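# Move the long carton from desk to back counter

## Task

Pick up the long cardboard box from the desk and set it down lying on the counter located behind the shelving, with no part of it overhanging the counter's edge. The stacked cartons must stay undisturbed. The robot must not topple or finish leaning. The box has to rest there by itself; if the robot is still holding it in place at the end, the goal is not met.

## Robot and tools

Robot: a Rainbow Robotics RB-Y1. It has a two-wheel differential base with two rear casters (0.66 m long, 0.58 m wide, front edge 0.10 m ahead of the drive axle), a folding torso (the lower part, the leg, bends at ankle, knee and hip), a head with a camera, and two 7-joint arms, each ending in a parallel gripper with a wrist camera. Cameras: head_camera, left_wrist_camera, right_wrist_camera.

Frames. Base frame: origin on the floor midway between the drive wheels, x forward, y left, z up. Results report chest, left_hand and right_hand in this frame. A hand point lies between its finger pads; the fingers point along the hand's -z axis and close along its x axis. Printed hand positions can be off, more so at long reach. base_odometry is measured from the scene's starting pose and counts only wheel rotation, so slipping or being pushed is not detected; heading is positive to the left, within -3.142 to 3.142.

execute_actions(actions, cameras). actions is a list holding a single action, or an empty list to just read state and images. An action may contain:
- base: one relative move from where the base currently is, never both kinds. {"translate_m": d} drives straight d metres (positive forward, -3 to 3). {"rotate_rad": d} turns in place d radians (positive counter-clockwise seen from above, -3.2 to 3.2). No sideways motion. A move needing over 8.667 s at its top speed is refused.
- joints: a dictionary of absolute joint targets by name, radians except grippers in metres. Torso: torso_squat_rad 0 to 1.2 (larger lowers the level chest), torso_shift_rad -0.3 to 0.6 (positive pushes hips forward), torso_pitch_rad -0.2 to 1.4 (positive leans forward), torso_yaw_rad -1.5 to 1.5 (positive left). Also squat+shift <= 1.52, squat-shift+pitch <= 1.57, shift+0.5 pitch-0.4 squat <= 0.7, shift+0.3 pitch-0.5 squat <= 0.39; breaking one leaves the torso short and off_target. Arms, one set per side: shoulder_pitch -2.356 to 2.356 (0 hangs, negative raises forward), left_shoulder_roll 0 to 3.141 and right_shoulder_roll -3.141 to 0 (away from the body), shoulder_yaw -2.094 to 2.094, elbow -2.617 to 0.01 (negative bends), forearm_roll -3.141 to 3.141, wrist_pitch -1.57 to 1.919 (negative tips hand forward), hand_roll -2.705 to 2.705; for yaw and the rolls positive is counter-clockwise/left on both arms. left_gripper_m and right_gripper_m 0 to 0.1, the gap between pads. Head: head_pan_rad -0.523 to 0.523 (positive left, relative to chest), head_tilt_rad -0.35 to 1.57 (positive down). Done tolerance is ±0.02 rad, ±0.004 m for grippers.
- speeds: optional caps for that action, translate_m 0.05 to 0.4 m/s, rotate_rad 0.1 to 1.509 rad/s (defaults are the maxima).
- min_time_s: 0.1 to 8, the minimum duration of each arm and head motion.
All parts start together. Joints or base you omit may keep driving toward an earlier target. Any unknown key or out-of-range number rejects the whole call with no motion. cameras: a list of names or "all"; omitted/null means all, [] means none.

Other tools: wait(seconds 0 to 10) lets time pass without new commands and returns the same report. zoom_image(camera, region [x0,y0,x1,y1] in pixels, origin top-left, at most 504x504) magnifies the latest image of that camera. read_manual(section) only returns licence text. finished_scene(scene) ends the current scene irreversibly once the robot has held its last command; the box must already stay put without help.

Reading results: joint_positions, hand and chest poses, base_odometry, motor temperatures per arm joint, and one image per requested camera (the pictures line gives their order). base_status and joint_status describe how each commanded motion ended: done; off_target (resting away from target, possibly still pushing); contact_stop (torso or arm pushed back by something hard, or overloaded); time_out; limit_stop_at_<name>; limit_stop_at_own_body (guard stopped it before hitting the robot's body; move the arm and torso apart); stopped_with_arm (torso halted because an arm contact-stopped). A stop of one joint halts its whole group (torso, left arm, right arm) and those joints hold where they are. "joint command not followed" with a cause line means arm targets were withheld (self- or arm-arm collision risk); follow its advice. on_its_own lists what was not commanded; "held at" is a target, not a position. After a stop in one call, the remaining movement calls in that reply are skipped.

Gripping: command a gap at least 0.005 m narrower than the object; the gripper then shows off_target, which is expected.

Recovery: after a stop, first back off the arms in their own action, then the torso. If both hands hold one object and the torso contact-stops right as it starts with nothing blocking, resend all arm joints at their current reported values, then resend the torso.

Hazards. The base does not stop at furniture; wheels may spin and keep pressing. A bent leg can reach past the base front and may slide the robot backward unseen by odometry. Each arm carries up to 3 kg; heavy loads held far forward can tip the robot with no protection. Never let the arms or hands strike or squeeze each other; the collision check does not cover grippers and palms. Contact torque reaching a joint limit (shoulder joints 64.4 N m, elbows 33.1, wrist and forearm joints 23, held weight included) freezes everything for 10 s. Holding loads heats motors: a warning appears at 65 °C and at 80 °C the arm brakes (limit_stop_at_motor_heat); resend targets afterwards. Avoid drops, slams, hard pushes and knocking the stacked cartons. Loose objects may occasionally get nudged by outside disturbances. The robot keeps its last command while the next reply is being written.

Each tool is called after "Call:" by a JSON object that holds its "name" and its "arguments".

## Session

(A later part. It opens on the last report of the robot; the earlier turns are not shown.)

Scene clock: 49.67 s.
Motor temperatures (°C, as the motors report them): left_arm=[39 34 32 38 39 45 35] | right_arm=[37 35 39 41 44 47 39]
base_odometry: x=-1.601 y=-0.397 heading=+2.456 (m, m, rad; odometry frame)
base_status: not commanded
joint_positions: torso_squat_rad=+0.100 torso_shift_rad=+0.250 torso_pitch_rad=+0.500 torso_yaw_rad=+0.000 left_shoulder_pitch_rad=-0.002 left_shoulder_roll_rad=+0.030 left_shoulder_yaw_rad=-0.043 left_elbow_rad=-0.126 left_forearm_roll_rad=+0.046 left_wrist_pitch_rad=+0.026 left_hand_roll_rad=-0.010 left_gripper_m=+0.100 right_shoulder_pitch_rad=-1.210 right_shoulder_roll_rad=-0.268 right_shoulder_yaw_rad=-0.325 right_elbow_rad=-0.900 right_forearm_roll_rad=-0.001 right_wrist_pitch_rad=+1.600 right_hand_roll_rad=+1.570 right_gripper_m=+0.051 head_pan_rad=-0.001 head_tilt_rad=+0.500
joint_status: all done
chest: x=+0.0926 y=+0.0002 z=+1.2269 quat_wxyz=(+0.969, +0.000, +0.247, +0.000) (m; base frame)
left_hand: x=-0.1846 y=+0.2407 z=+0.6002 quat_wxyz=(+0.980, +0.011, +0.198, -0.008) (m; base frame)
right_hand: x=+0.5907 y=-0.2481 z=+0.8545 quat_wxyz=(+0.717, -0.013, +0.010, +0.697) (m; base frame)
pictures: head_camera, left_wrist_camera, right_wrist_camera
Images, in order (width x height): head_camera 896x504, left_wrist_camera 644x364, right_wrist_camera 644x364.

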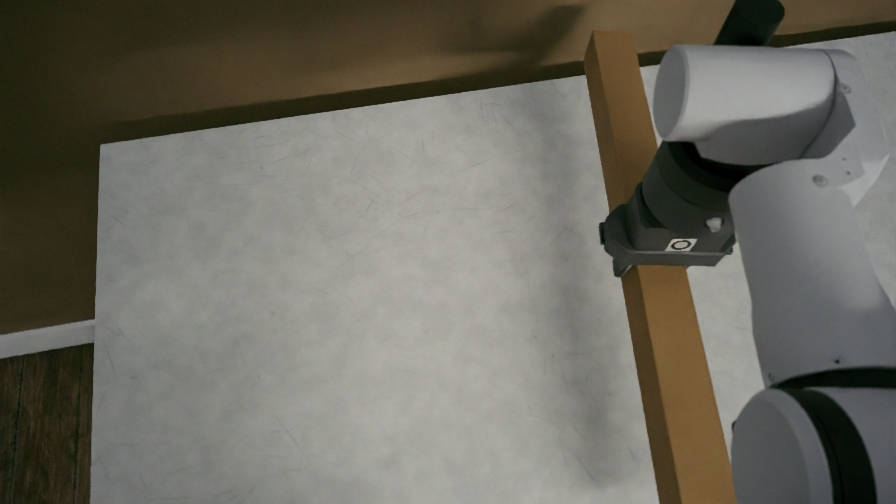

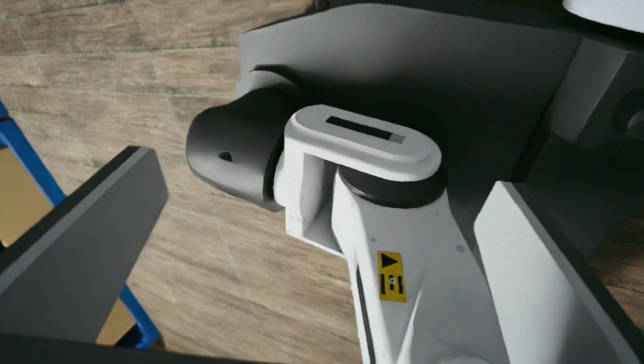

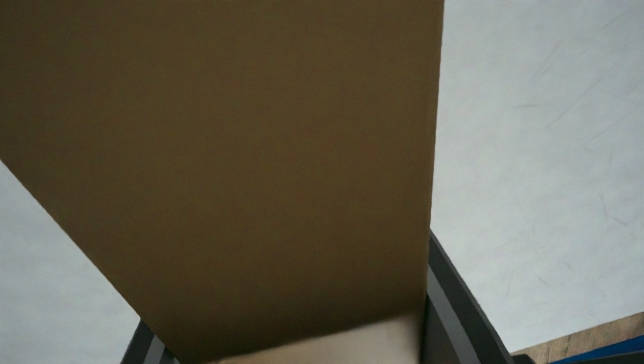

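Call:
{"name": "execute_actions", "arguments": {"actions": [{"base":{"translate_m":-0.8}}], "cameras": []}}

Call:
{"name": "execute_actions", "arguments": {"actions": [{"joints":{"torso_shift_rad":0,"torso_pitch_rad":0,"right_elbow_rad":-0.7,"right_wrist_pitch_rad":1.9,"head_tilt_rad":0.4},"min_time_s":1.7}], "cameras": []}}

Call:
{"name": "execute_actions", "arguments": {"actions": [{"base":{"rotate_rad":2.5},"speeds":{"rotate_rad":0.8}}]}}

Scene clock: 53.63 s.
Motor temperatures (°C, as the motors report them): left_arm=[39 34 32 38 39 45 35] | right_arm=[37 35 39 41 44 47 39]
base_odometry: x=-0.982 y=-0.904 heading=+2.456 (m, m, rad; odometry frame)
base_status: done
joint_positions: torso_squat_rad=+0.100 torso_shift_rad=+0.250 torso_pitch_rad=+0.500 torso_yaw_rad=+0.000 left_shoulder_pitch_rad=-0.002 left_shoulder_roll_rad=+0.030 left_shoulder_yaw_rad=-0.043 left_elbow_rad=-0.126 left_forearm_roll_rad=+0.046 left_wrist_pitch_rad=+0.026 left_hand_roll_rad=-0.010 left_gripper_m=+0.100 right_shoulder_pitch_rad=-1.210 right_shoulder_roll_rad=-0.268 right_shoulder_yaw_rad=-0.325 right_elbow_rad=-0.900 right_forearm_roll_rad=-0.001 right_wrist_pitch_rad=+1.600 right_hand_roll_rad=+1.570 right_gripper_m=+0.051 head_pan_rad=-0.001 head_tilt_rad=+0.500
joint_status: not commanded
chest: x=+0.0926 y=+0.0002 z=+1.2269 quat_wxyz=(+0.969, +0.000, +0.247, +0.000) (m; base frame)
left_hand: x=-0.1847 y=+0.2407 z=+0.6003 quat_wxyz=(+0.980, +0.011, +0.198, -0.008) (m; base frame)
right_hand: x=+0.5906 y=-0.2481 z=+0.8542 quat_wxyz=(+0.717, -0.013, +0.011, +0.697) (m; base frame)
pictures: none
No camera images: the call's "cameras" was empty. Leave "cameras" out to get every camera's image.

Scene clock: 56.27 s.
Motor temperatures (°C, as the motors report them): left_arm=[39 34 32 38 39 45 35] | right_arm=[37 35 39 41 44 47 39]
base_odometry: x=-0.982 y=-0.904 heading=+2.456 (m, m, rad; odometry frame)
base_status: not commanded
joint_positions: torso_squat_rad=+0.100 torso_shift_rad=+0.000 torso_pitch_rad=+0.000 torso_yaw_rad=+0.000 left_shoulder_pitch_rad=-0.002 left_shoulder_roll_rad=+0.030 left_shoulder_yaw_rad=-0.043 left_elbow_rad=-0.126 left_forearm_roll_rad=+0.046 left_wrist_pitch_rad=+0.026 left_hand_roll_rad=-0.010 left_gripper_m=+0.100 right_shoulder_pitch_rad=-1.210 right_shoulder_roll_rad=-0.268 right_shoulder_yaw_rad=-0.325 right_elbow_rad=-0.700 right_forearm_roll_rad=-0.001 right_wrist_pitch_rad=+1.900 right_hand_roll_rad=+1.570 right_gripper_m=+0.051 head_pan_rad=-0.001 head_tilt_rad=+0.400
joint_status: all done
chest: x=-0.2280 y=+0.0002 z=+1.2864 quat_wxyz=(+1.000, +0.000, +0.000, +0.000) (m; base frame)
left_hand: x=-0.1710 y=+0.2407 z=+0.6036 quat_wxyz=(+0.999, +0.013, -0.051, -0.005) (m; base frame)
right_hand: x=+0.2932 y=-0.2454 z=+1.1206 quat_wxyz=(+0.722, -0.007, +0.004, +0.692) (m; base frame)
pictures: none
No camera images: the call's "cameras" was empty. Leave "cameras" out to get every camera's image.

Scene clock: 61.33 s.
Motor temperatures (°C, as the motors report them): left_arm=[39 34 32 38 39 45 35] | right_arm=[37 35 39 41 44 47 39]
base_odometry: x=-0.982 y=-0.904 heading=-1.328 (m, m, rad; odometry frame)
base_status: done
joint_positions: torso_squat_rad=+0.100 torso_shift_rad=+0.000 torso_pitch_rad=+0.000 torso_yaw_rad=+0.000 left_shoulder_pitch_rad=-0.002 left_shoulder_roll_rad=+0.030 left_shoulder_yaw_rad=-0.043 left_elbow_rad=-0.126 left_forearm_roll_rad=+0.046 left_wrist_pitch_rad=+0.026 left_hand_roll_rad=-0.010 left_gripper_m=+0.100 right_shoulder_pitch_rad=-1.210 right_shoulder_roll_rad=-0.268 right_shoulder_yaw_rad=-0.325 right_elbow_rad=-0.700 right_forearm_roll_rad=-0.001 right_wrist_pitch_rad=+1.900 right_hand_roll_rad=+1.570 right_gripper_m=+0.051 head_pan_rad=-0.001 head_tilt_rad=+0.400
joint_status: not commanded
chest: x=-0.2280 y=+0.0002 z=+1.2864 quat_wxyz=(+1.000, +0.000, +0.000, +0.000) (m; base frame)
left_hand: x=-0.1710 y=+0.2407 z=+0.6036 quat_wxyz=(+0.999, +0.013, -0.051, -0.005) (m; base frame)
right_hand: x=+0.2932 y=-0.2454 z=+1.1205 quat_wxyz=(+0.722, -0.007, +0.004, +0.692) (m; base frame)
pictures: head_camera, left_wrist_camera, right_wrist_camera
Images, in order (width x height): head_camera 896x504, left_wrist_camera 644x364, right_wrist_camera 644x364.

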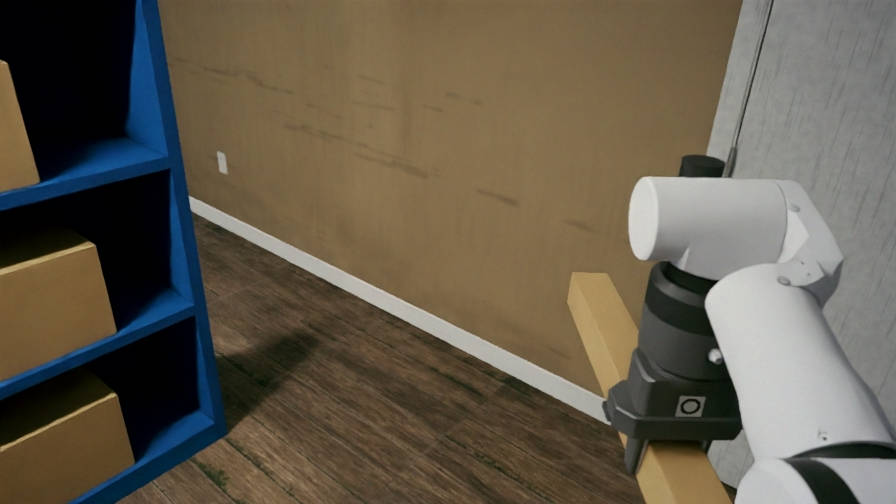

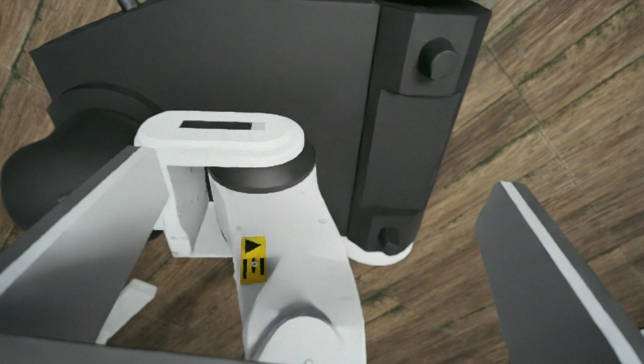

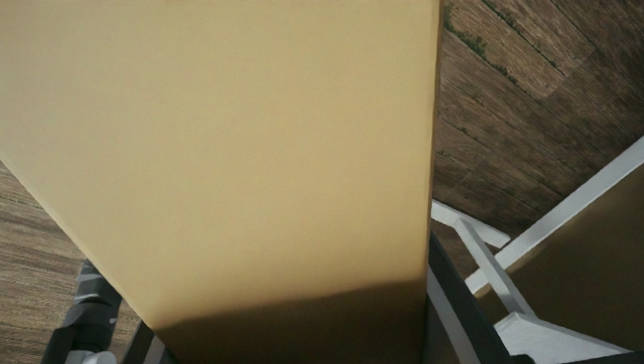

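Call:
{"name": "execute_actions", "arguments": {"actions": [{"base":{"rotate_rad":-0.065}}], "cameras": []}}

Call:
{"name": "execute_actions", "arguments": {"actions": [{"base":{"translate_m":0.9}}], "cameras": []}}

Call:
{"name": "execute_actions", "arguments": {"actions": [{"base":{"rotate_rad":0.515}}], "cameras": ["head_camera"]}}

Call:
{"name": "execute_actions", "arguments": {"actions": [{"base":{"translate_m":1.2}}], "cameras": ["head_camera"]}}

Call:
{"name": "execute_actions", "arguments": {"actions": [{"base":{"rotate_rad":0.35}}], "cameras": ["head_camera"]}}

Scene clock: 63.17 s.
Motor temperatures (°C, as the motors report them): left_arm=[39 34 32 38 39 45 35] | right_arm=[37 35 39 41 44 47 39]
base_odometry: x=-0.982 y=-0.904 heading=-1.392 (m, m, rad; odometry frame)
base_status: done
joint_positions: torso_squat_rad=+0.100 torso_shift_rad=+0.000 torso_pitch_rad=+0.000 torso_yaw_rad=+0.000 left_shoulder_pitch_rad=-0.002 left_shoulder_roll_rad=+0.030 left_shoulder_yaw_rad=-0.043 left_elbow_rad=-0.126 left_forearm_roll_rad=+0.046 left_wrist_pitch_rad=+0.026 left_hand_roll_rad=-0.010 left_gripper_m=+0.100 right_shoulder_pitch_rad=-1.210 right_shoulder_roll_rad=-0.268 right_shoulder_yaw_rad=-0.325 right_elbow_rad=-0.700 right_forearm_roll_rad=-0.001 right_wrist_pitch_rad=+1.900 right_hand_roll_rad=+1.570 right_gripper_m=+0.051 head_pan_rad=-0.001 head_tilt_rad=+0.400
joint_status: not commanded
chest: x=-0.2280 y=+0.0002 z=+1.2864 quat_wxyz=(+1.000, +0.000, +0.000, +0.000) (m; base frame)
left_hand: x=-0.1710 y=+0.2407 z=+0.6036 quat_wxyz=(+0.999, +0.013, -0.051, -0.005) (m; base frame)
right_hand: x=+0.2932 y=-0.2454 z=+1.1205 quat_wxyz=(+0.722, -0.007, +0.004, +0.692) (m; base frame)
pictures: none
No camera images: the call's "cameras" was empty. Leave "cameras" out to get every camera's image.

Scene clock: 66.90 s.
Motor temperatures (°C, as the motors report them): left_arm=[39 34 32 38 39 45 35] | right_arm=[37 35 39 41 44 47 39]
base_odometry: x=-0.822 y=-1.790 heading=-1.391 (m, m, rad; odometry frame)
base_status: done
joint_positions: torso_squat_rad=+0.100 torso_shift_rad=+0.000 torso_pitch_rad=+0.000 torso_yaw_rad=+0.000 left_shoulder_pitch_rad=-0.002 left_shoulder_roll_rad=+0.030 left_shoulder_yaw_rad=-0.043 left_elbow_rad=-0.126 left_forearm_roll_rad=+0.046 left_wrist_pitch_rad=+0.026 left_hand_roll_rad=-0.010 left_gripper_m=+0.100 right_shoulder_pitch_rad=-1.210 right_shoulder_roll_rad=-0.268 right_shoulder_yaw_rad=-0.325 right_elbow_rad=-0.700 right_forearm_roll_rad=-0.001 right_wrist_pitch_rad=+1.900 right_hand_roll_rad=+1.570 right_gripper_m=+0.051 head_pan_rad=-0.001 head_tilt_rad=+0.400
joint_status: not commanded
chest: x=-0.2280 y=+0.0002 z=+1.2864 quat_wxyz=(+1.000, +0.000, +0.000, +0.000) (m; base frame)
left_hand: x=-0.1708 y=+0.2407 z=+0.6036 quat_wxyz=(+0.999, +0.013, -0.051, -0.005) (m; base frame)
right_hand: x=+0.2932 y=-0.2454 z=+1.1204 quat_wxyz=(+0.722, -0.007, +0.004, +0.692) (m; base frame)
pictures: none
No camera images: the call's "cameras" was empty. Leave "cameras" out to get every camera's image.

Scene clock: 69.27 s.
Motor temperatures (°C, as the motors report them): left_arm=[39 34 32 38 39 45 35] | right_arm=[37 35 39 41 44 47 39]
base_odometry: x=-0.822 y=-1.789 heading=-0.877 (m, m, rad; odometry frame)
base_status: done
joint_positions: torso_squat_rad=+0.100 torso_shift_rad=+0.000 torso_pitch_rad=+0.000 torso_yaw_rad=+0.000 left_shoulder_pitch_rad=-0.002 left_shoulder_roll_rad=+0.030 left_shoulder_yaw_rad=-0.043 left_elbow_rad=-0.126 left_forearm_roll_rad=+0.046 left_wrist_pitch_rad=+0.026 left_hand_roll_rad=-0.010 left_gripper_m=+0.100 right_shoulder_pitch_rad=-1.210 right_shoulder_roll_rad=-0.268 right_shoulder_yaw_rad=-0.325 right_elbow_rad=-0.700 right_forearm_roll_rad=-0.001 right_wrist_pitch_rad=+1.900 right_hand_roll_rad=+1.570 right_gripper_m=+0.051 head_pan_rad=-0.001 head_tilt_rad=+0.400
joint_status: not commanded
chest: x=-0.2280 y=+0.0001 z=+1.2864 quat_wxyz=(+1.000, +0.000, +0.000, +0.000) (m; base frame)
left_hand: x=-0.1708 y=+0.2407 z=+0.6036 quat_wxyz=(+0.999, +0.013, -0.051, -0.005) (m; base frame)
right_hand: x=+0.2932 y=-0.2454 z=+1.1204 quat_wxyz=(+0.722, -0.007, +0.004, +0.692) (m; base frame)
pictures: head_camera
Images, in order (width x height): head_camera 896x504.

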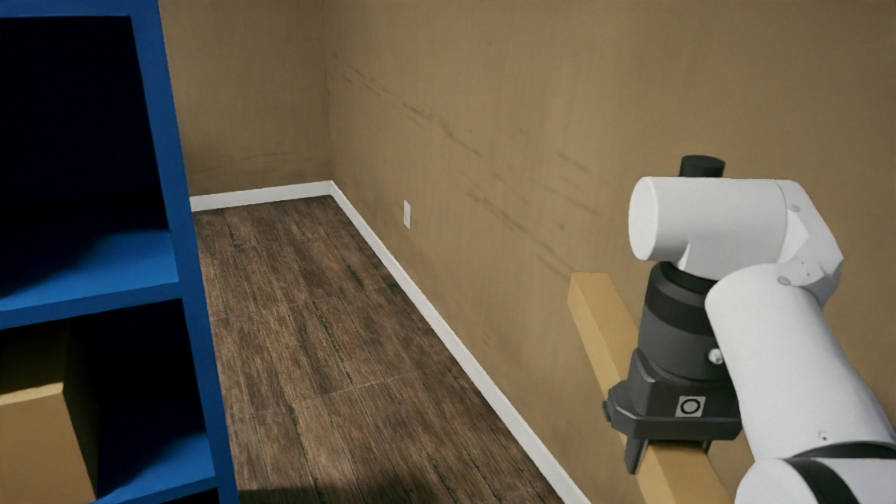

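Scene clock: 73.80 s.
Motor temperatures (°C, as the motors report them): left_arm=[39 34 32 38 39 45 35] | right_arm=[37 35 39 41 44 47 39]
base_odometry: x=-0.054 y=-2.711 heading=-0.876 (m, m, rad; odometry frame)
base_status: done
joint_positions: torso_squat_rad=+0.100 torso_shift_rad=+0.000 torso_pitch_rad=+0.000 torso_yaw_rad=+0.000 left_shoulder_pitch_rad=-0.002 left_shoulder_roll_rad=+0.030 left_shoulder_yaw_rad=-0.043 left_elbow_rad=-0.126 left_forearm_roll_rad=+0.046 left_wrist_pitch_rad=+0.026 left_hand_roll_rad=-0.010 left_gripper_m=+0.100 right_shoulder_pitch_rad=-1.210 right_shoulder_roll_rad=-0.266 right_shoulder_yaw_rad=-0.325 right_elbow_rad=-0.700 right_forearm_roll_rad=-0.002 right_wrist_pitch_rad=+1.900 right_hand_roll_rad=+1.571 right_gripper_m=+0.053 head_pan_rad=-0.001 head_tilt_rad=+0.400
joint_status: not commanded
chest: x=-0.2280 y=+0.0002 z=+1.2864 quat_wxyz=(+1.000, +0.000, +0.000, +0.000) (m; base frame)
left_hand: x=-0.1708 y=+0.2407 z=+0.6036 quat_wxyz=(+0.999, +0.013, -0.051, -0.005) (m; base frame)
right_hand: x=+0.2930 y=-0.2440 z=+1.1201 quat_wxyz=(+0.721, -0.006, +0.004, +0.693) (m; base frame)
pictures: head_camera
Images, in order (width x height): head_camera 896x504.

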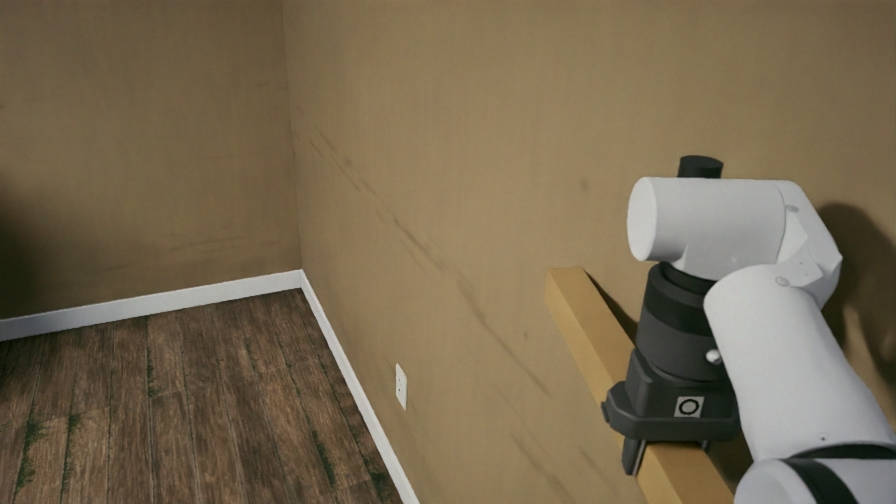

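Scene clock: 75.87 s.
Motor temperatures (°C, as the motors report them): left_arm=[39 34 32 38 39 45 35] | right_arm=[37 35 39 41 44 47 39]
base_odometry: x=-0.054 y=-2.711 heading=-0.526 (m, m, rad; odometry frame)
base_status: done
joint_positions: torso_squat_rad=+0.100 torso_shift_rad=+0.000 torso_pitch_rad=+0.000 torso_yaw_rad=+0.000 left_shoulder_pitch_rad=-0.002 left_shoulder_roll_rad=+0.030 left_shoulder_yaw_rad=-0.043 left_elbow_rad=-0.126 left_forearm_roll_rad=+0.046 left_wrist_pitch_rad=+0.026 left_hand_roll_rad=-0.010 left_gripper_m=+0.100 right_shoulder_pitch_rad=-1.210 right_shoulder_roll_rad=-0.268 right_shoulder_yaw_rad=-0.325 right_elbow_rad=-0.700 right_forearm_roll_rad=-0.001 right_wrist_pitch_rad=+1.900 right_hand_roll_rad=+1.570 right_gripper_m=+0.053 head_pan_rad=-0.001 head_tilt_rad=+0.400
joint_status: not commanded
chest: x=-0.2280 y=+0.0001 z=+1.2864 quat_wxyz=(+1.000, +0.000, +0.000, +0.000) (m; base frame)
left_hand: x=-0.1708 y=+0.2407 z=+0.6036 quat_wxyz=(+0.999, +0.013, -0.051, -0.005) (m; base frame)
right_hand: x=+0.2931 y=-0.2451 z=+1.1203 quat_wxyz=(+0.722, -0.007, +0.004, +0.692) (m; base frame)
pictures: head_camera
Images, in order (width x height): head_camera 896x504.

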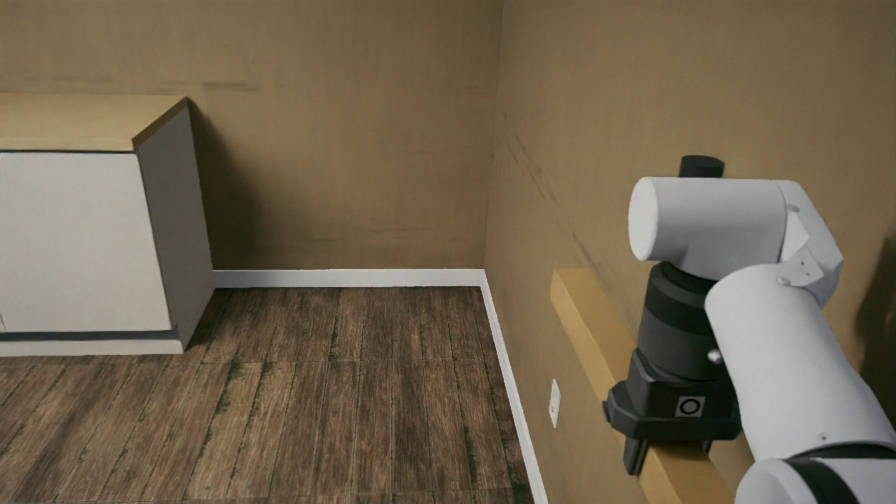

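Call:
{"name": "execute_actions", "arguments": {"actions": [{"base":{"rotate_rad":0.1},"joints":{"head_pan_rad":0.52,"head_tilt_rad":0.8}}]}}

Scene clock: 77.57 s.
Motor temperatures (°C, as the motors report them): left_arm=[39 34 32 38 39 45 35] | right_arm=[37 35 39 41 44 47 39]
base_odometry: x=-0.054 y=-2.711 heading=-0.427 (m, m, rad; odometry frame)
base_status: done
joint_positions: torso_squat_rad=+0.100 torso_shift_rad=+0.000 torso_pitch_rad=+0.000 torso_yaw_rad=+0.000 left_shoulder_pitch_rad=-0.002 left_shoulder_roll_rad=+0.030 left_shoulder_yaw_rad=-0.043 left_elbow_rad=-0.126 left_forearm_roll_rad=+0.046 left_wrist_pitch_rad=+0.026 left_hand_roll_rad=-0.010 left_gripper_m=+0.100 right_shoulder_pitch_rad=-1.210 right_shoulder_roll_rad=-0.268 right_shoulder_yaw_rad=-0.325 right_elbow_rad=-0.700 right_forearm_roll_rad=-0.001 right_wrist_pitch_rad=+1.900 right_hand_roll_rad=+1.570 right_gripper_m=+0.053 head_pan_rad=+0.520 head_tilt_rad=+0.800
joint_status: all done
chest: x=-0.2280 y=+0.0001 z=+1.2864 quat_wxyz=(+1.000, +0.000, +0.000, +0.000) (m; base frame)
left_hand: x=-0.1708 y=+0.2407 z=+0.6036 quat_wxyz=(+0.999, +0.013, -0.051, -0.005) (m; base frame)
right_hand: x=+0.2931 y=-0.2451 z=+1.1203 quat_wxyz=(+0.722, -0.007, +0.004, +0.692) (m; base frame)
pictures: head_camera, left_wrist_camera, right_wrist_camera
Images, in order (width x height): head_camera 896x504, left_wrist_camera 644x364, right_wrist_camera 644x364.

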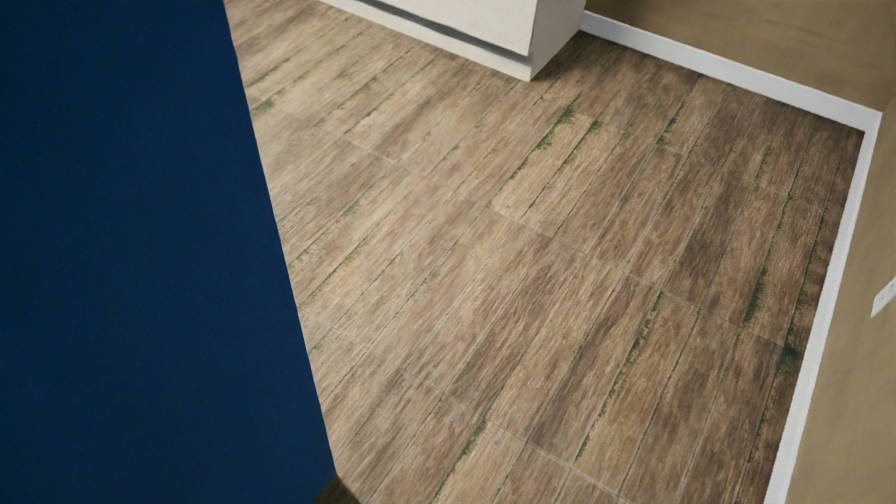

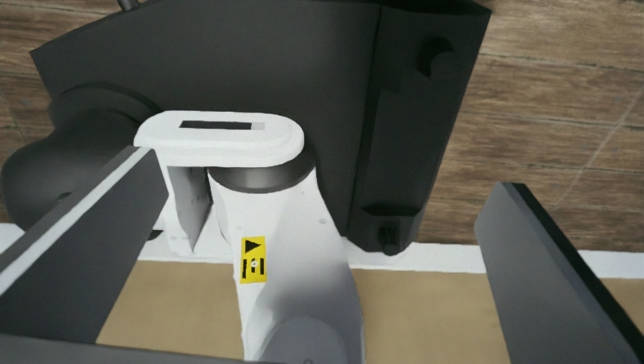

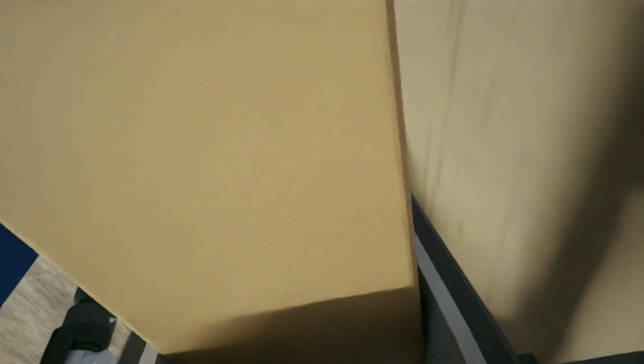

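Call:
{"name": "execute_actions", "arguments": {"actions": [{"base":{"translate_m":1.15},"joints":{"head_tilt_rad":0.5}}], "cameras": []}}

Call:
{"name": "execute_actions", "arguments": {"actions": [{"base":{"rotate_rad":0.6},"speeds":{"rotate_rad":0.6}}]}}

Scene clock: 82.10 s.
Motor temperatures (°C, as the motors report them): left_arm=[39 34 32 38 39 45 35] | right_arm=[37 35 39 41 44 47 39]
base_odometry: x=+0.993 y=-3.187 heading=-0.426 (m, m, rad; odometry frame)
base_status: done
joint_positions: torso_squat_rad=+0.100 torso_shift_rad=+0.000 torso_pitch_rad=+0.000 torso_yaw_rad=+0.000 left_shoulder_pitch_rad=-0.002 left_shoulder_roll_rad=+0.030 left_shoulder_yaw_rad=-0.043 left_elbow_rad=-0.126 left_forearm_roll_rad=+0.046 left_wrist_pitch_rad=+0.026 left_hand_roll_rad=-0.010 left_gripper_m=+0.100 right_shoulder_pitch_rad=-1.210 right_shoulder_roll_rad=-0.268 right_shoulder_yaw_rad=-0.325 right_elbow_rad=-0.700 right_forearm_roll_rad=-0.001 right_wrist_pitch_rad=+1.900 right_hand_roll_rad=+1.570 right_gripper_m=+0.053 head_pan_rad=+0.520 head_tilt_rad=+0.500
joint_status: all done
chest: x=-0.2280 y=+0.0001 z=+1.2864 quat_wxyz=(+1.000, +0.000, +0.000, +0.000) (m; base frame)
left_hand: x=-0.1708 y=+0.2407 z=+0.6036 quat_wxyz=(+0.999, +0.013, -0.051, -0.005) (m; base frame)
right_hand: x=+0.2931 y=-0.2451 z=+1.1203 quat_wxyz=(+0.722, -0.007, +0.004, +0.692) (m; base frame)
pictures: none
No camera images: the call's "cameras" was empty. Leave "cameras" out to get every camera's image.

Scene clock: 84.63 s.
Motor temperatures (°C, as the motors report them): left_arm=[39 34 32 38 39 45 35] | right_arm=[37 35 39 41 44 47 39]
base_odometry: x=+0.993 y=-3.187 heading=+0.173 (m, m, rad; odometry frame)
base_status: done
joint_positions: torso_squat_rad=+0.100 torso_shift_rad=+0.000 torso_pitch_rad=+0.000 torso_yaw_rad=+0.000 left_shoulder_pitch_rad=-0.002 left_shoulder_roll_rad=+0.030 left_shoulder_yaw_rad=-0.043 left_elbow_rad=-0.126 left_forearm_roll_rad=+0.046 left_wrist_pitch_rad=+0.026 left_hand_roll_rad=-0.010 left_gripper_m=+0.100 right_shoulder_pitch_rad=-1.210 right_shoulder_roll_rad=-0.268 right_shoulder_yaw_rad=-0.325 right_elbow_rad=-0.700 right_forearm_roll_rad=-0.001 right_wrist_pitch_rad=+1.900 right_hand_roll_rad=+1.570 right_gripper_m=+0.053 head_pan_rad=+0.520 head_tilt_rad=+0.500
joint_status: not commanded
chest: x=-0.2280 y=+0.0001 z=+1.2864 quat_wxyz=(+1.000, +0.000, +0.000, +0.000) (m; base frame)
left_hand: x=-0.1708 y=+0.2407 z=+0.6036 quat_wxyz=(+0.999, +0.013, -0.051, -0.005) (m; base frame)
right_hand: x=+0.2931 y=-0.2451 z=+1.1203 quat_wxyz=(+0.722, -0.007, +0.004, +0.692) (m; base frame)
pictures: head_camera, left_wrist_camera, right_wrist_camera
Images, in order (width x height): head_camera 896x504, left_wrist_camera 644x364, right_wrist_camera 644x364.

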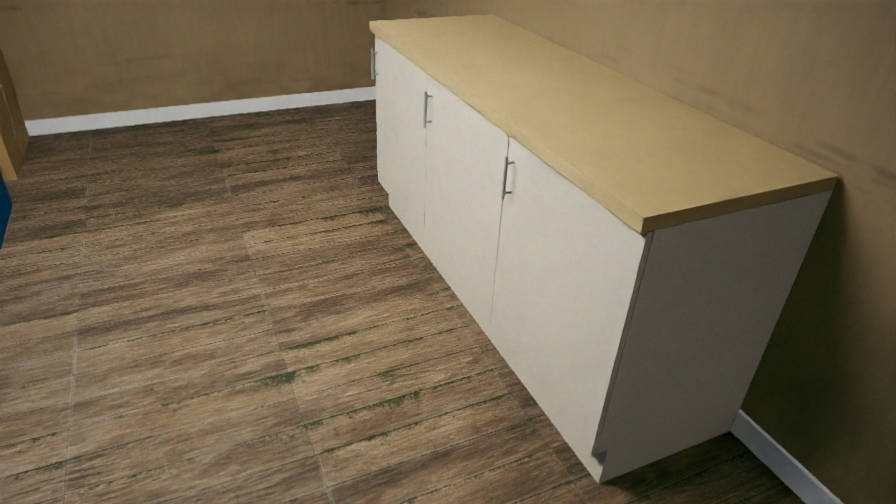

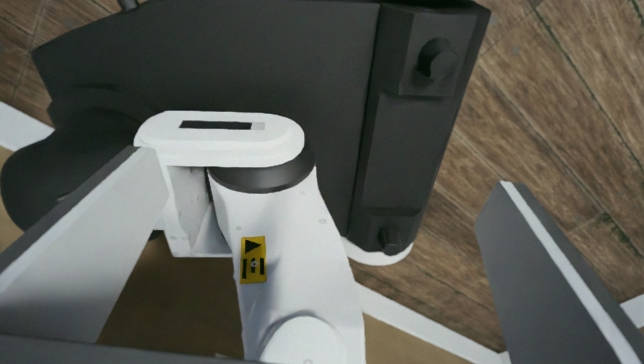

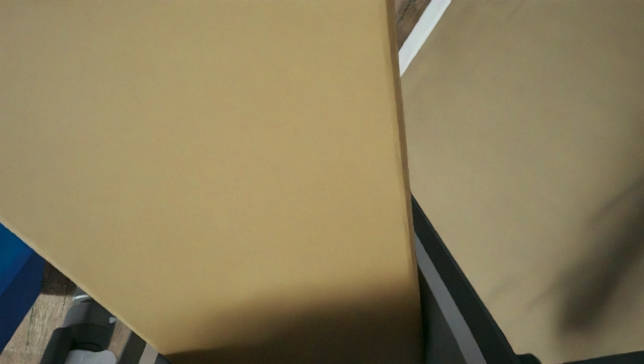

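Call:
{"name": "execute_actions", "arguments": {"actions": [{"base":{"translate_m":0.4}}], "cameras": []}}

Call:
{"name": "execute_actions", "arguments": {"actions": [{"base":{"rotate_rad":0.872},"speeds":{"rotate_rad":0.6},"joints":{"head_pan_rad":-0.3,"head_tilt_rad":0.8}}], "cameras": ["head_camera"]}}

Call:
{"name": "execute_actions", "arguments": {"actions": [{"base":{"translate_m":0.9}}], "cameras": ["head_camera","right_wrist_camera"]}}

Scene clock: 87.50 s.
Motor temperatures (°C, as the motors report them): left_arm=[39 34 32 38 39 45 35] | right_arm=[38 35 39 41 44 47 39]
base_odometry: x=+1.387 y=-3.118 heading=+0.173 (m, m, rad; odometry frame)
base_status: done
joint_positions: torso_squat_rad=+0.100 torso_shift_rad=+0.000 torso_pitch_rad=+0.000 torso_yaw_rad=+0.000 left_shoulder_pitch_rad=-0.003 left_shoulder_roll_rad=+0.030 left_shoulder_yaw_rad=-0.043 left_elbow_rad=-0.126 left_forearm_roll_rad=+0.046 left_wrist_pitch_rad=+0.026 left_hand_roll_rad=-0.010 left_gripper_m=+0.100 right_shoulder_pitch_rad=-1.210 right_shoulder_roll_rad=-0.268 right_shoulder_yaw_rad=-0.325 right_elbow_rad=-0.700 right_forearm_roll_rad=-0.001 right_wrist_pitch_rad=+1.900 right_hand_roll_rad=+1.570 right_gripper_m=+0.053 head_pan_rad=+0.520 head_tilt_rad=+0.500
joint_status: not commanded
chest: x=-0.2280 y=+0.0001 z=+1.2864 quat_wxyz=(+1.000, +0.000, +0.000, +0.000) (m; base frame)
left_hand: x=-0.1707 y=+0.2407 z=+0.6036 quat_wxyz=(+0.999, +0.013, -0.051, -0.005) (m; base frame)
right_hand: x=+0.2931 y=-0.2451 z=+1.1203 quat_wxyz=(+0.722, -0.007, +0.004, +0.692) (m; base frame)
pictures: none
No camera images: the call's "cameras" was empty. Leave "cameras" out to get every camera's image.

Scene clock: 90.50 s.
Motor temperatures (°C, as the motors report them): left_arm=[39 34 32 38 39 45 35] | right_arm=[38 35 39 41 44 47 39]
base_odometry: x=+1.387 y=-3.118 heading=+1.045 (m, m, rad; odometry frame)
base_status: done
joint_positions: torso_squat_rad=+0.100 torso_shift_rad=+0.000 torso_pitch_rad=+0.000 torso_yaw_rad=+0.000 left_shoulder_pitch_rad=-0.003 left_shoulder_roll_rad=+0.030 left_shoulder_yaw_rad=-0.043 left_elbow_rad=-0.126 left_forearm_roll_rad=+0.046 left_wrist_pitch_rad=+0.026 left_hand_roll_rad=-0.010 left_gripper_m=+0.100 right_shoulder_pitch_rad=-1.210 right_shoulder_roll_rad=-0.268 right_shoulder_yaw_rad=-0.325 right_elbow_rad=-0.700 right_forearm_roll_rad=-0.001 right_wrist_pitch_rad=+1.900 right_hand_roll_rad=+1.570 right_gripper_m=+0.053 head_pan_rad=-0.300 head_tilt_rad=+0.800
joint_status: all done
chest: x=-0.2280 y=+0.0001 z=+1.2864 quat_wxyz=(+1.000, +0.000, +0.000, +0.000) (m; base frame)
left_hand: x=-0.1707 y=+0.2407 z=+0.6036 quat_wxyz=(+0.999, +0.013, -0.051, -0.005) (m; base frame)
right_hand: x=+0.2931 y=-0.2452 z=+1.1203 quat_wxyz=(+0.722, -0.007, +0.004, +0.692) (m; base frame)
pictures: head_camera
Images, in order (width x height): head_camera 896x504.

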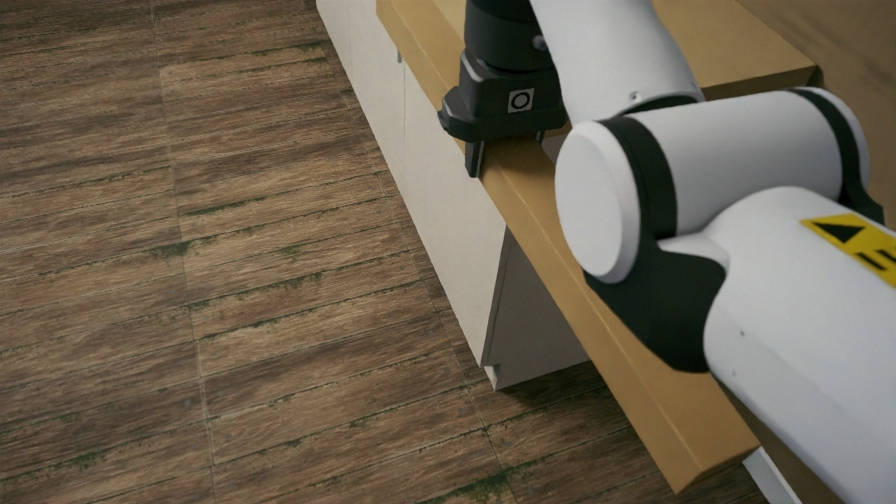

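Scene clock: 94.30 s.
Motor temperatures (°C, as the motors report them): left_arm=[39 34 32 38 39 45 35] | right_arm=[38 35 39 41 44 47 39]
base_odometry: x=+1.838 y=-2.340 heading=+1.046 (m, m, rad; odometry frame)
base_status: done
joint_positions: torso_squat_rad=+0.100 torso_shift_rad=+0.000 torso_pitch_rad=+0.000 torso_yaw_rad=+0.000 left_shoulder_pitch_rad=-0.002 left_shoulder_roll_rad=+0.030 left_shoulder_yaw_rad=-0.043 left_elbow_rad=-0.126 left_forearm_roll_rad=+0.046 left_wrist_pitch_rad=+0.026 left_hand_roll_rad=-0.010 left_gripper_m=+0.100 right_shoulder_pitch_rad=-1.210 right_shoulder_roll_rad=-0.268 right_shoulder_yaw_rad=-0.325 right_elbow_rad=-0.700 right_forearm_roll_rad=-0.001 right_wrist_pitch_rad=+1.900 right_hand_roll_rad=+1.570 right_gripper_m=+0.053 head_pan_rad=-0.300 head_tilt_rad=+0.800
joint_status: not commanded
chest: x=-0.2280 y=+0.0001 z=+1.2864 quat_wxyz=(+1.000, +0.000, +0.000, +0.000) (m; base frame)
left_hand: x=-0.1708 y=+0.2407 z=+0.6036 quat_wxyz=(+0.999, +0.013, -0.051, -0.005) (m; base frame)
right_hand: x=+0.2931 y=-0.2452 z=+1.1203 quat_wxyz=(+0.722, -0.007, +0.004, +0.692) (m; base frame)
pictures: head_camera, right_wrist_camera
Images, in order (width x height): head_camera 896x504, right_wrist_camera 644x364.

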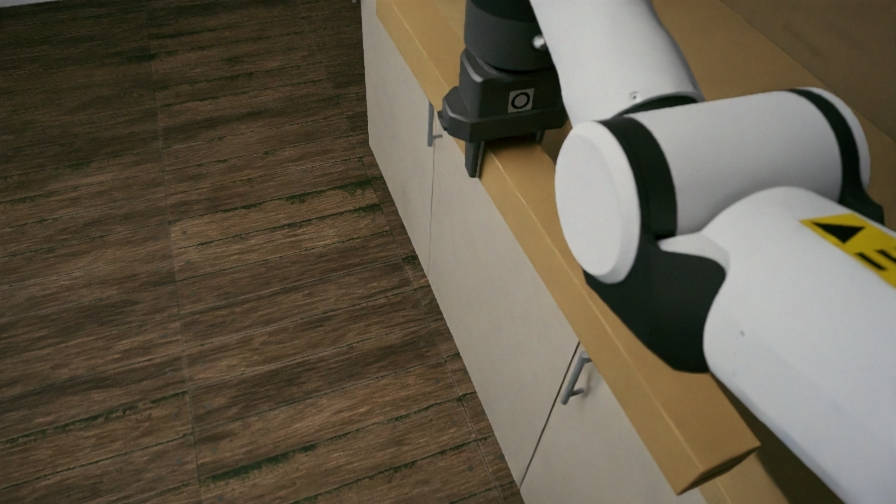

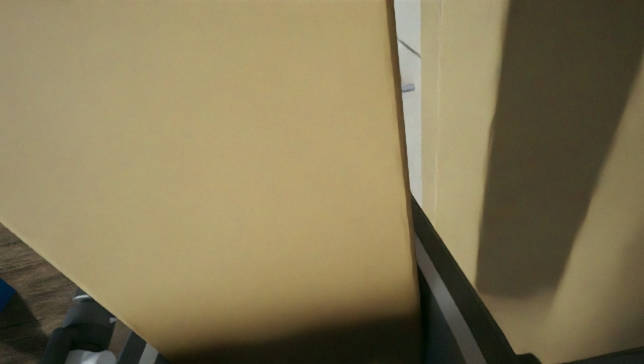

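Call:
{"name": "execute_actions", "arguments": {"actions": [{"joints":{"torso_yaw_rad":-0.9,"right_hand_roll_rad":2.47,"head_tilt_rad":0.8,"head_pan_rad":0},"min_time_s":2.5}]}}

Scene clock: 97.23 s.
Motor temperatures (°C, as the motors report them): left_arm=[39 34 32 38 39 45 35] | right_arm=[38 35 39 41 44 47 39]
base_odometry: x=+1.838 y=-2.340 heading=+1.046 (m, m, rad; odometry frame)
base_status: not commanded
joint_positions: torso_squat_rad=+0.100 torso_shift_rad=+0.000 torso_pitch_rad=+0.000 torso_yaw_rad=-0.900 left_shoulder_pitch_rad=-0.002 left_shoulder_roll_rad=+0.030 left_shoulder_yaw_rad=-0.043 left_elbow_rad=-0.126 left_forearm_roll_rad=+0.046 left_wrist_pitch_rad=+0.026 left_hand_roll_rad=-0.010 left_gripper_m=+0.100 right_shoulder_pitch_rad=-1.210 right_shoulder_roll_rad=-0.268 right_shoulder_yaw_rad=-0.325 right_elbow_rad=-0.700 right_forearm_roll_rad=-0.001 right_wrist_pitch_rad=+1.900 right_hand_roll_rad=+2.470 right_gripper_m=+0.053 head_pan_rad=+0.000 head_tilt_rad=+0.800
joint_status: all done
chest: x=-0.2280 y=+0.0002 z=+1.2864 quat_wxyz=(+0.900, +0.000, +0.000, -0.435) (m; base frame)
left_hand: x=-0.0040 y=+0.1049 z=+0.6036 quat_wxyz=(+0.897, -0.011, -0.051, -0.439) (m; base frame)
right_hand: x=-0.0963 y=-0.5606 z=+1.1204 quat_wxyz=(+0.722, -0.001, +0.008, +0.692) (m; base frame)
pictures: head_camera, left_wrist_camera, right_wrist_camera
Images, in order (width x height): head_camera 896x504, left_wrist_camera 644x364, right_wrist_camera 644x364.

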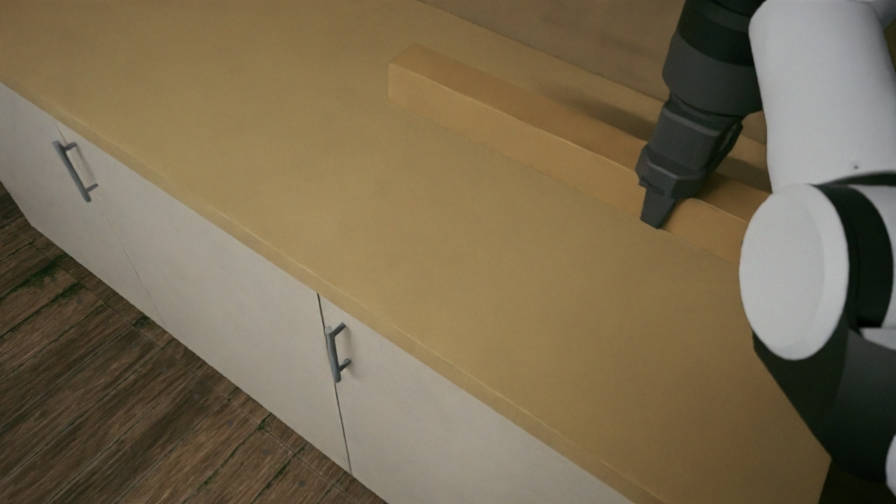

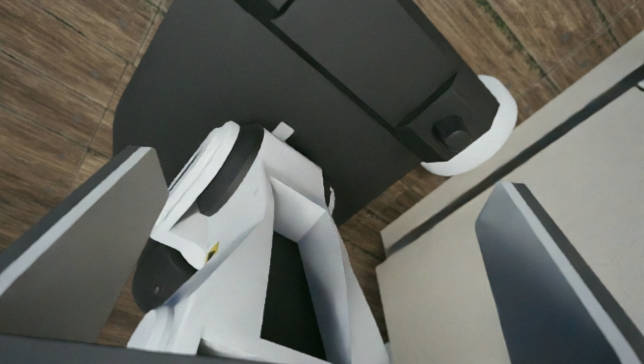

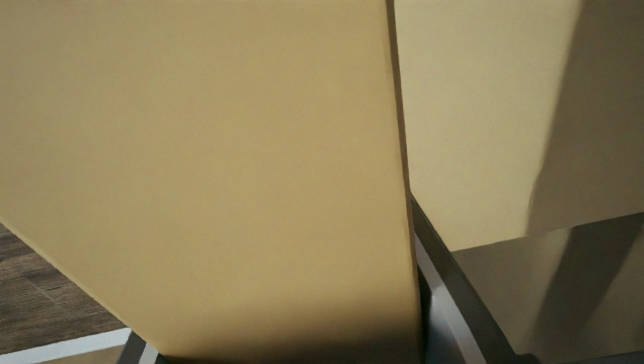

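Call:
{"name": "execute_actions", "arguments": {"actions": [{"base":{"translate_m":0.5},"joints":{"head_pan_rad":-0.4,"torso_squat_rad":0.35}}]}}

Scene clock: 100.10 s.
Motor temperatures (°C, as the motors report them): left_arm=[39 34 32 38 39 45 35] | right_arm=[38 35 39 41 44 47 39]
base_odometry: x=+2.089 y=-1.907 heading=+1.046 (m, m, rad; odometry frame)
base_status: done
joint_positions: torso_squat_rad=+0.350 torso_shift_rad=+0.000 torso_pitch_rad=+0.000 torso_yaw_rad=-0.900 left_shoulder_pitch_rad=-0.002 left_shoulder_roll_rad=+0.030 left_shoulder_yaw_rad=-0.043 left_elbow_rad=-0.126 left_forearm_roll_rad=+0.046 left_wrist_pitch_rad=+0.026 left_hand_roll_rad=-0.010 left_gripper_m=+0.100 right_shoulder_pitch_rad=-1.210 right_shoulder_roll_rad=-0.268 right_shoulder_yaw_rad=-0.325 right_elbow_rad=-0.700 right_forearm_roll_rad=-0.001 right_wrist_pitch_rad=+1.900 right_hand_roll_rad=+2.470 right_gripper_m=+0.053 head_pan_rad=-0.400 head_tilt_rad=+0.800
joint_status: all done
chest: x=-0.2280 y=+0.0001 z=+1.2475 quat_wxyz=(+0.900, +0.000, +0.000, -0.435) (m; base frame)
left_hand: x=-0.0040 y=+0.1049 z=+0.5646 quat_wxyz=(+0.897, -0.011, -0.051, -0.439) (m; base frame)
right_hand: x=-0.0963 y=-0.5606 z=+1.0814 quat_wxyz=(+0.722, -0.001, +0.008, +0.692) (m; base frame)
pictures: head_camera, left_wrist_camera, right_wrist_camera
Images, in order (width x height): head_camera 896x504, left_wrist_camera 644x364, right_wrist_camera 644x364.

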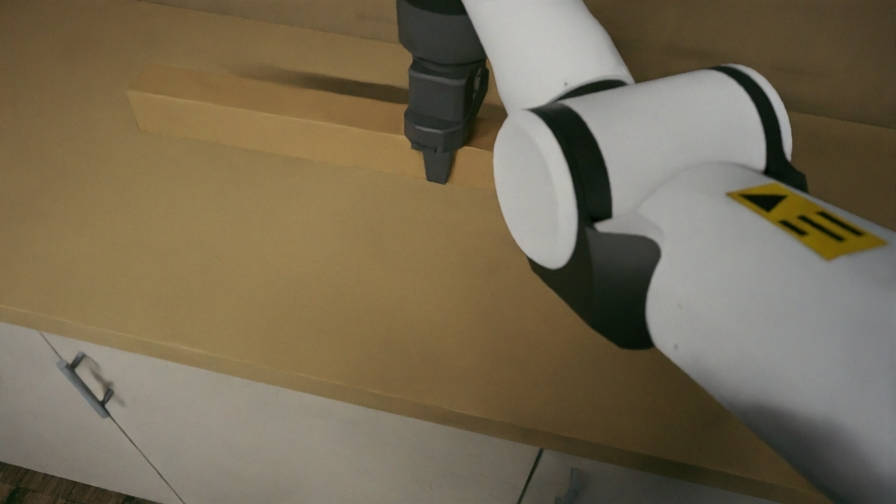

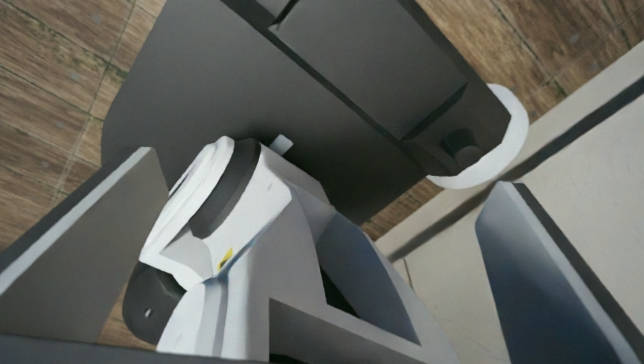

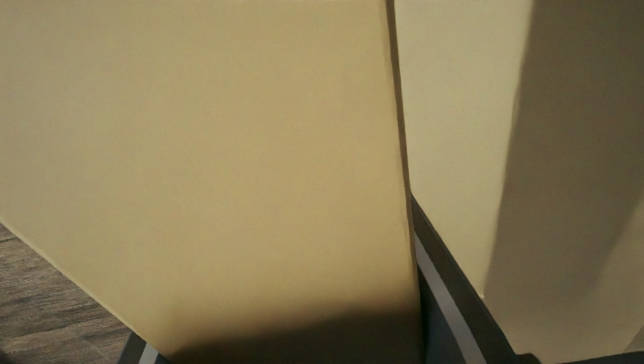

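Call:
{"name": "execute_actions", "arguments": {"actions": [{"joints":{"right_elbow_rad":-0.45,"right_wrist_pitch_rad":1.66,"torso_squat_rad":0.45},"min_time_s":1.5}]}}

Scene clock: 102.00 s.
Motor temperatures (°C, as the motors report them): left_arm=[39 34 32 38 39 45 35] | right_arm=[38 35 39 41 44 47 39]
base_odometry: x=+2.088 y=-1.907 heading=+1.046 (m, m, rad; odometry frame)
base_status: not commanded
joint_positions: torso_squat_rad=+0.405 torso_shift_rad=+0.000 torso_pitch_rad=+0.000 torso_yaw_rad=-0.900 left_shoulder_pitch_rad=-0.002 left_shoulder_roll_rad=+0.030 left_shoulder_yaw_rad=-0.043 left_elbow_rad=-0.126 left_forearm_roll_rad=+0.046 left_wrist_pitch_rad=+0.026 left_hand_roll_rad=-0.010 left_gripper_m=+0.100 right_shoulder_pitch_rad=-1.210 right_shoulder_roll_rad=-0.268 right_shoulder_yaw_rad=-0.325 right_elbow_rad=-0.450 right_forearm_roll_rad=-0.001 right_wrist_pitch_rad=+1.660 right_hand_roll_rad=+2.470 right_gripper_m=+0.053 head_pan_rad=-0.400 head_tilt_rad=+0.800
joint_status: torso_squat_rad limit_stop_at_own_body (moved +0.055 of +0.100); the others done
on_its_own: torso_squat_rad is held at +0.405, not at your +0.450, since a limit_stop_at_own_body
chest: x=-0.2280 y=+0.0001 z=+1.2334 quat_wxyz=(+0.900, +0.000, +0.000, -0.435) (m; base frame)
left_hand: x=-0.0040 y=+0.1049 z=+0.5506 quat_wxyz=(+0.897, -0.011, -0.051, -0.439) (m; base frame)
right_hand: x=-0.0952 y=-0.5640 z=+1.0033 quat_wxyz=(+0.722, +0.004, +0.007, +0.692) (m; base frame)
pictures: head_camera, left_wrist_camera, right_wrist_camera
Images, in order (width x height): head_camera 896x504, left_wrist_camera 644x364, right_wrist_camera 644x364.

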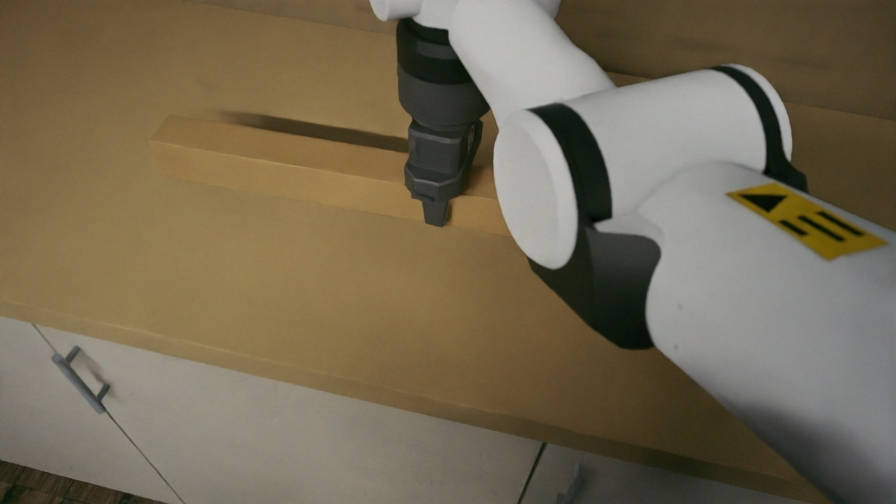

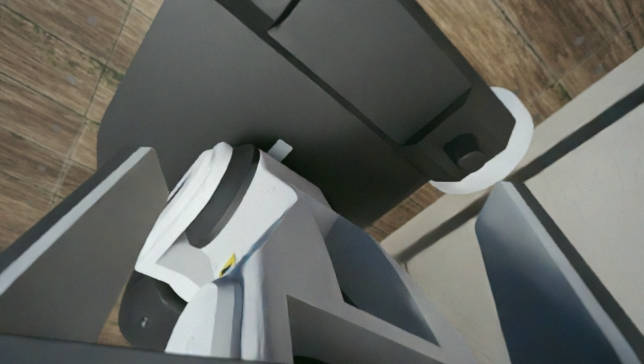

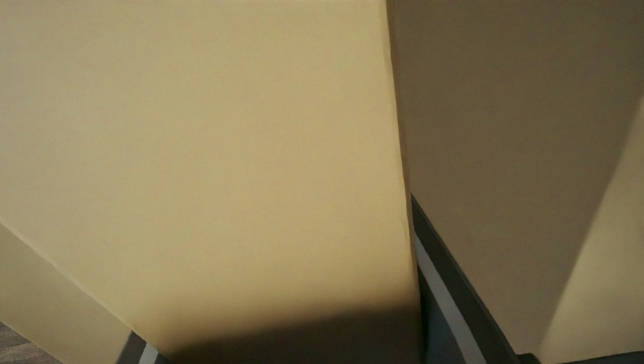

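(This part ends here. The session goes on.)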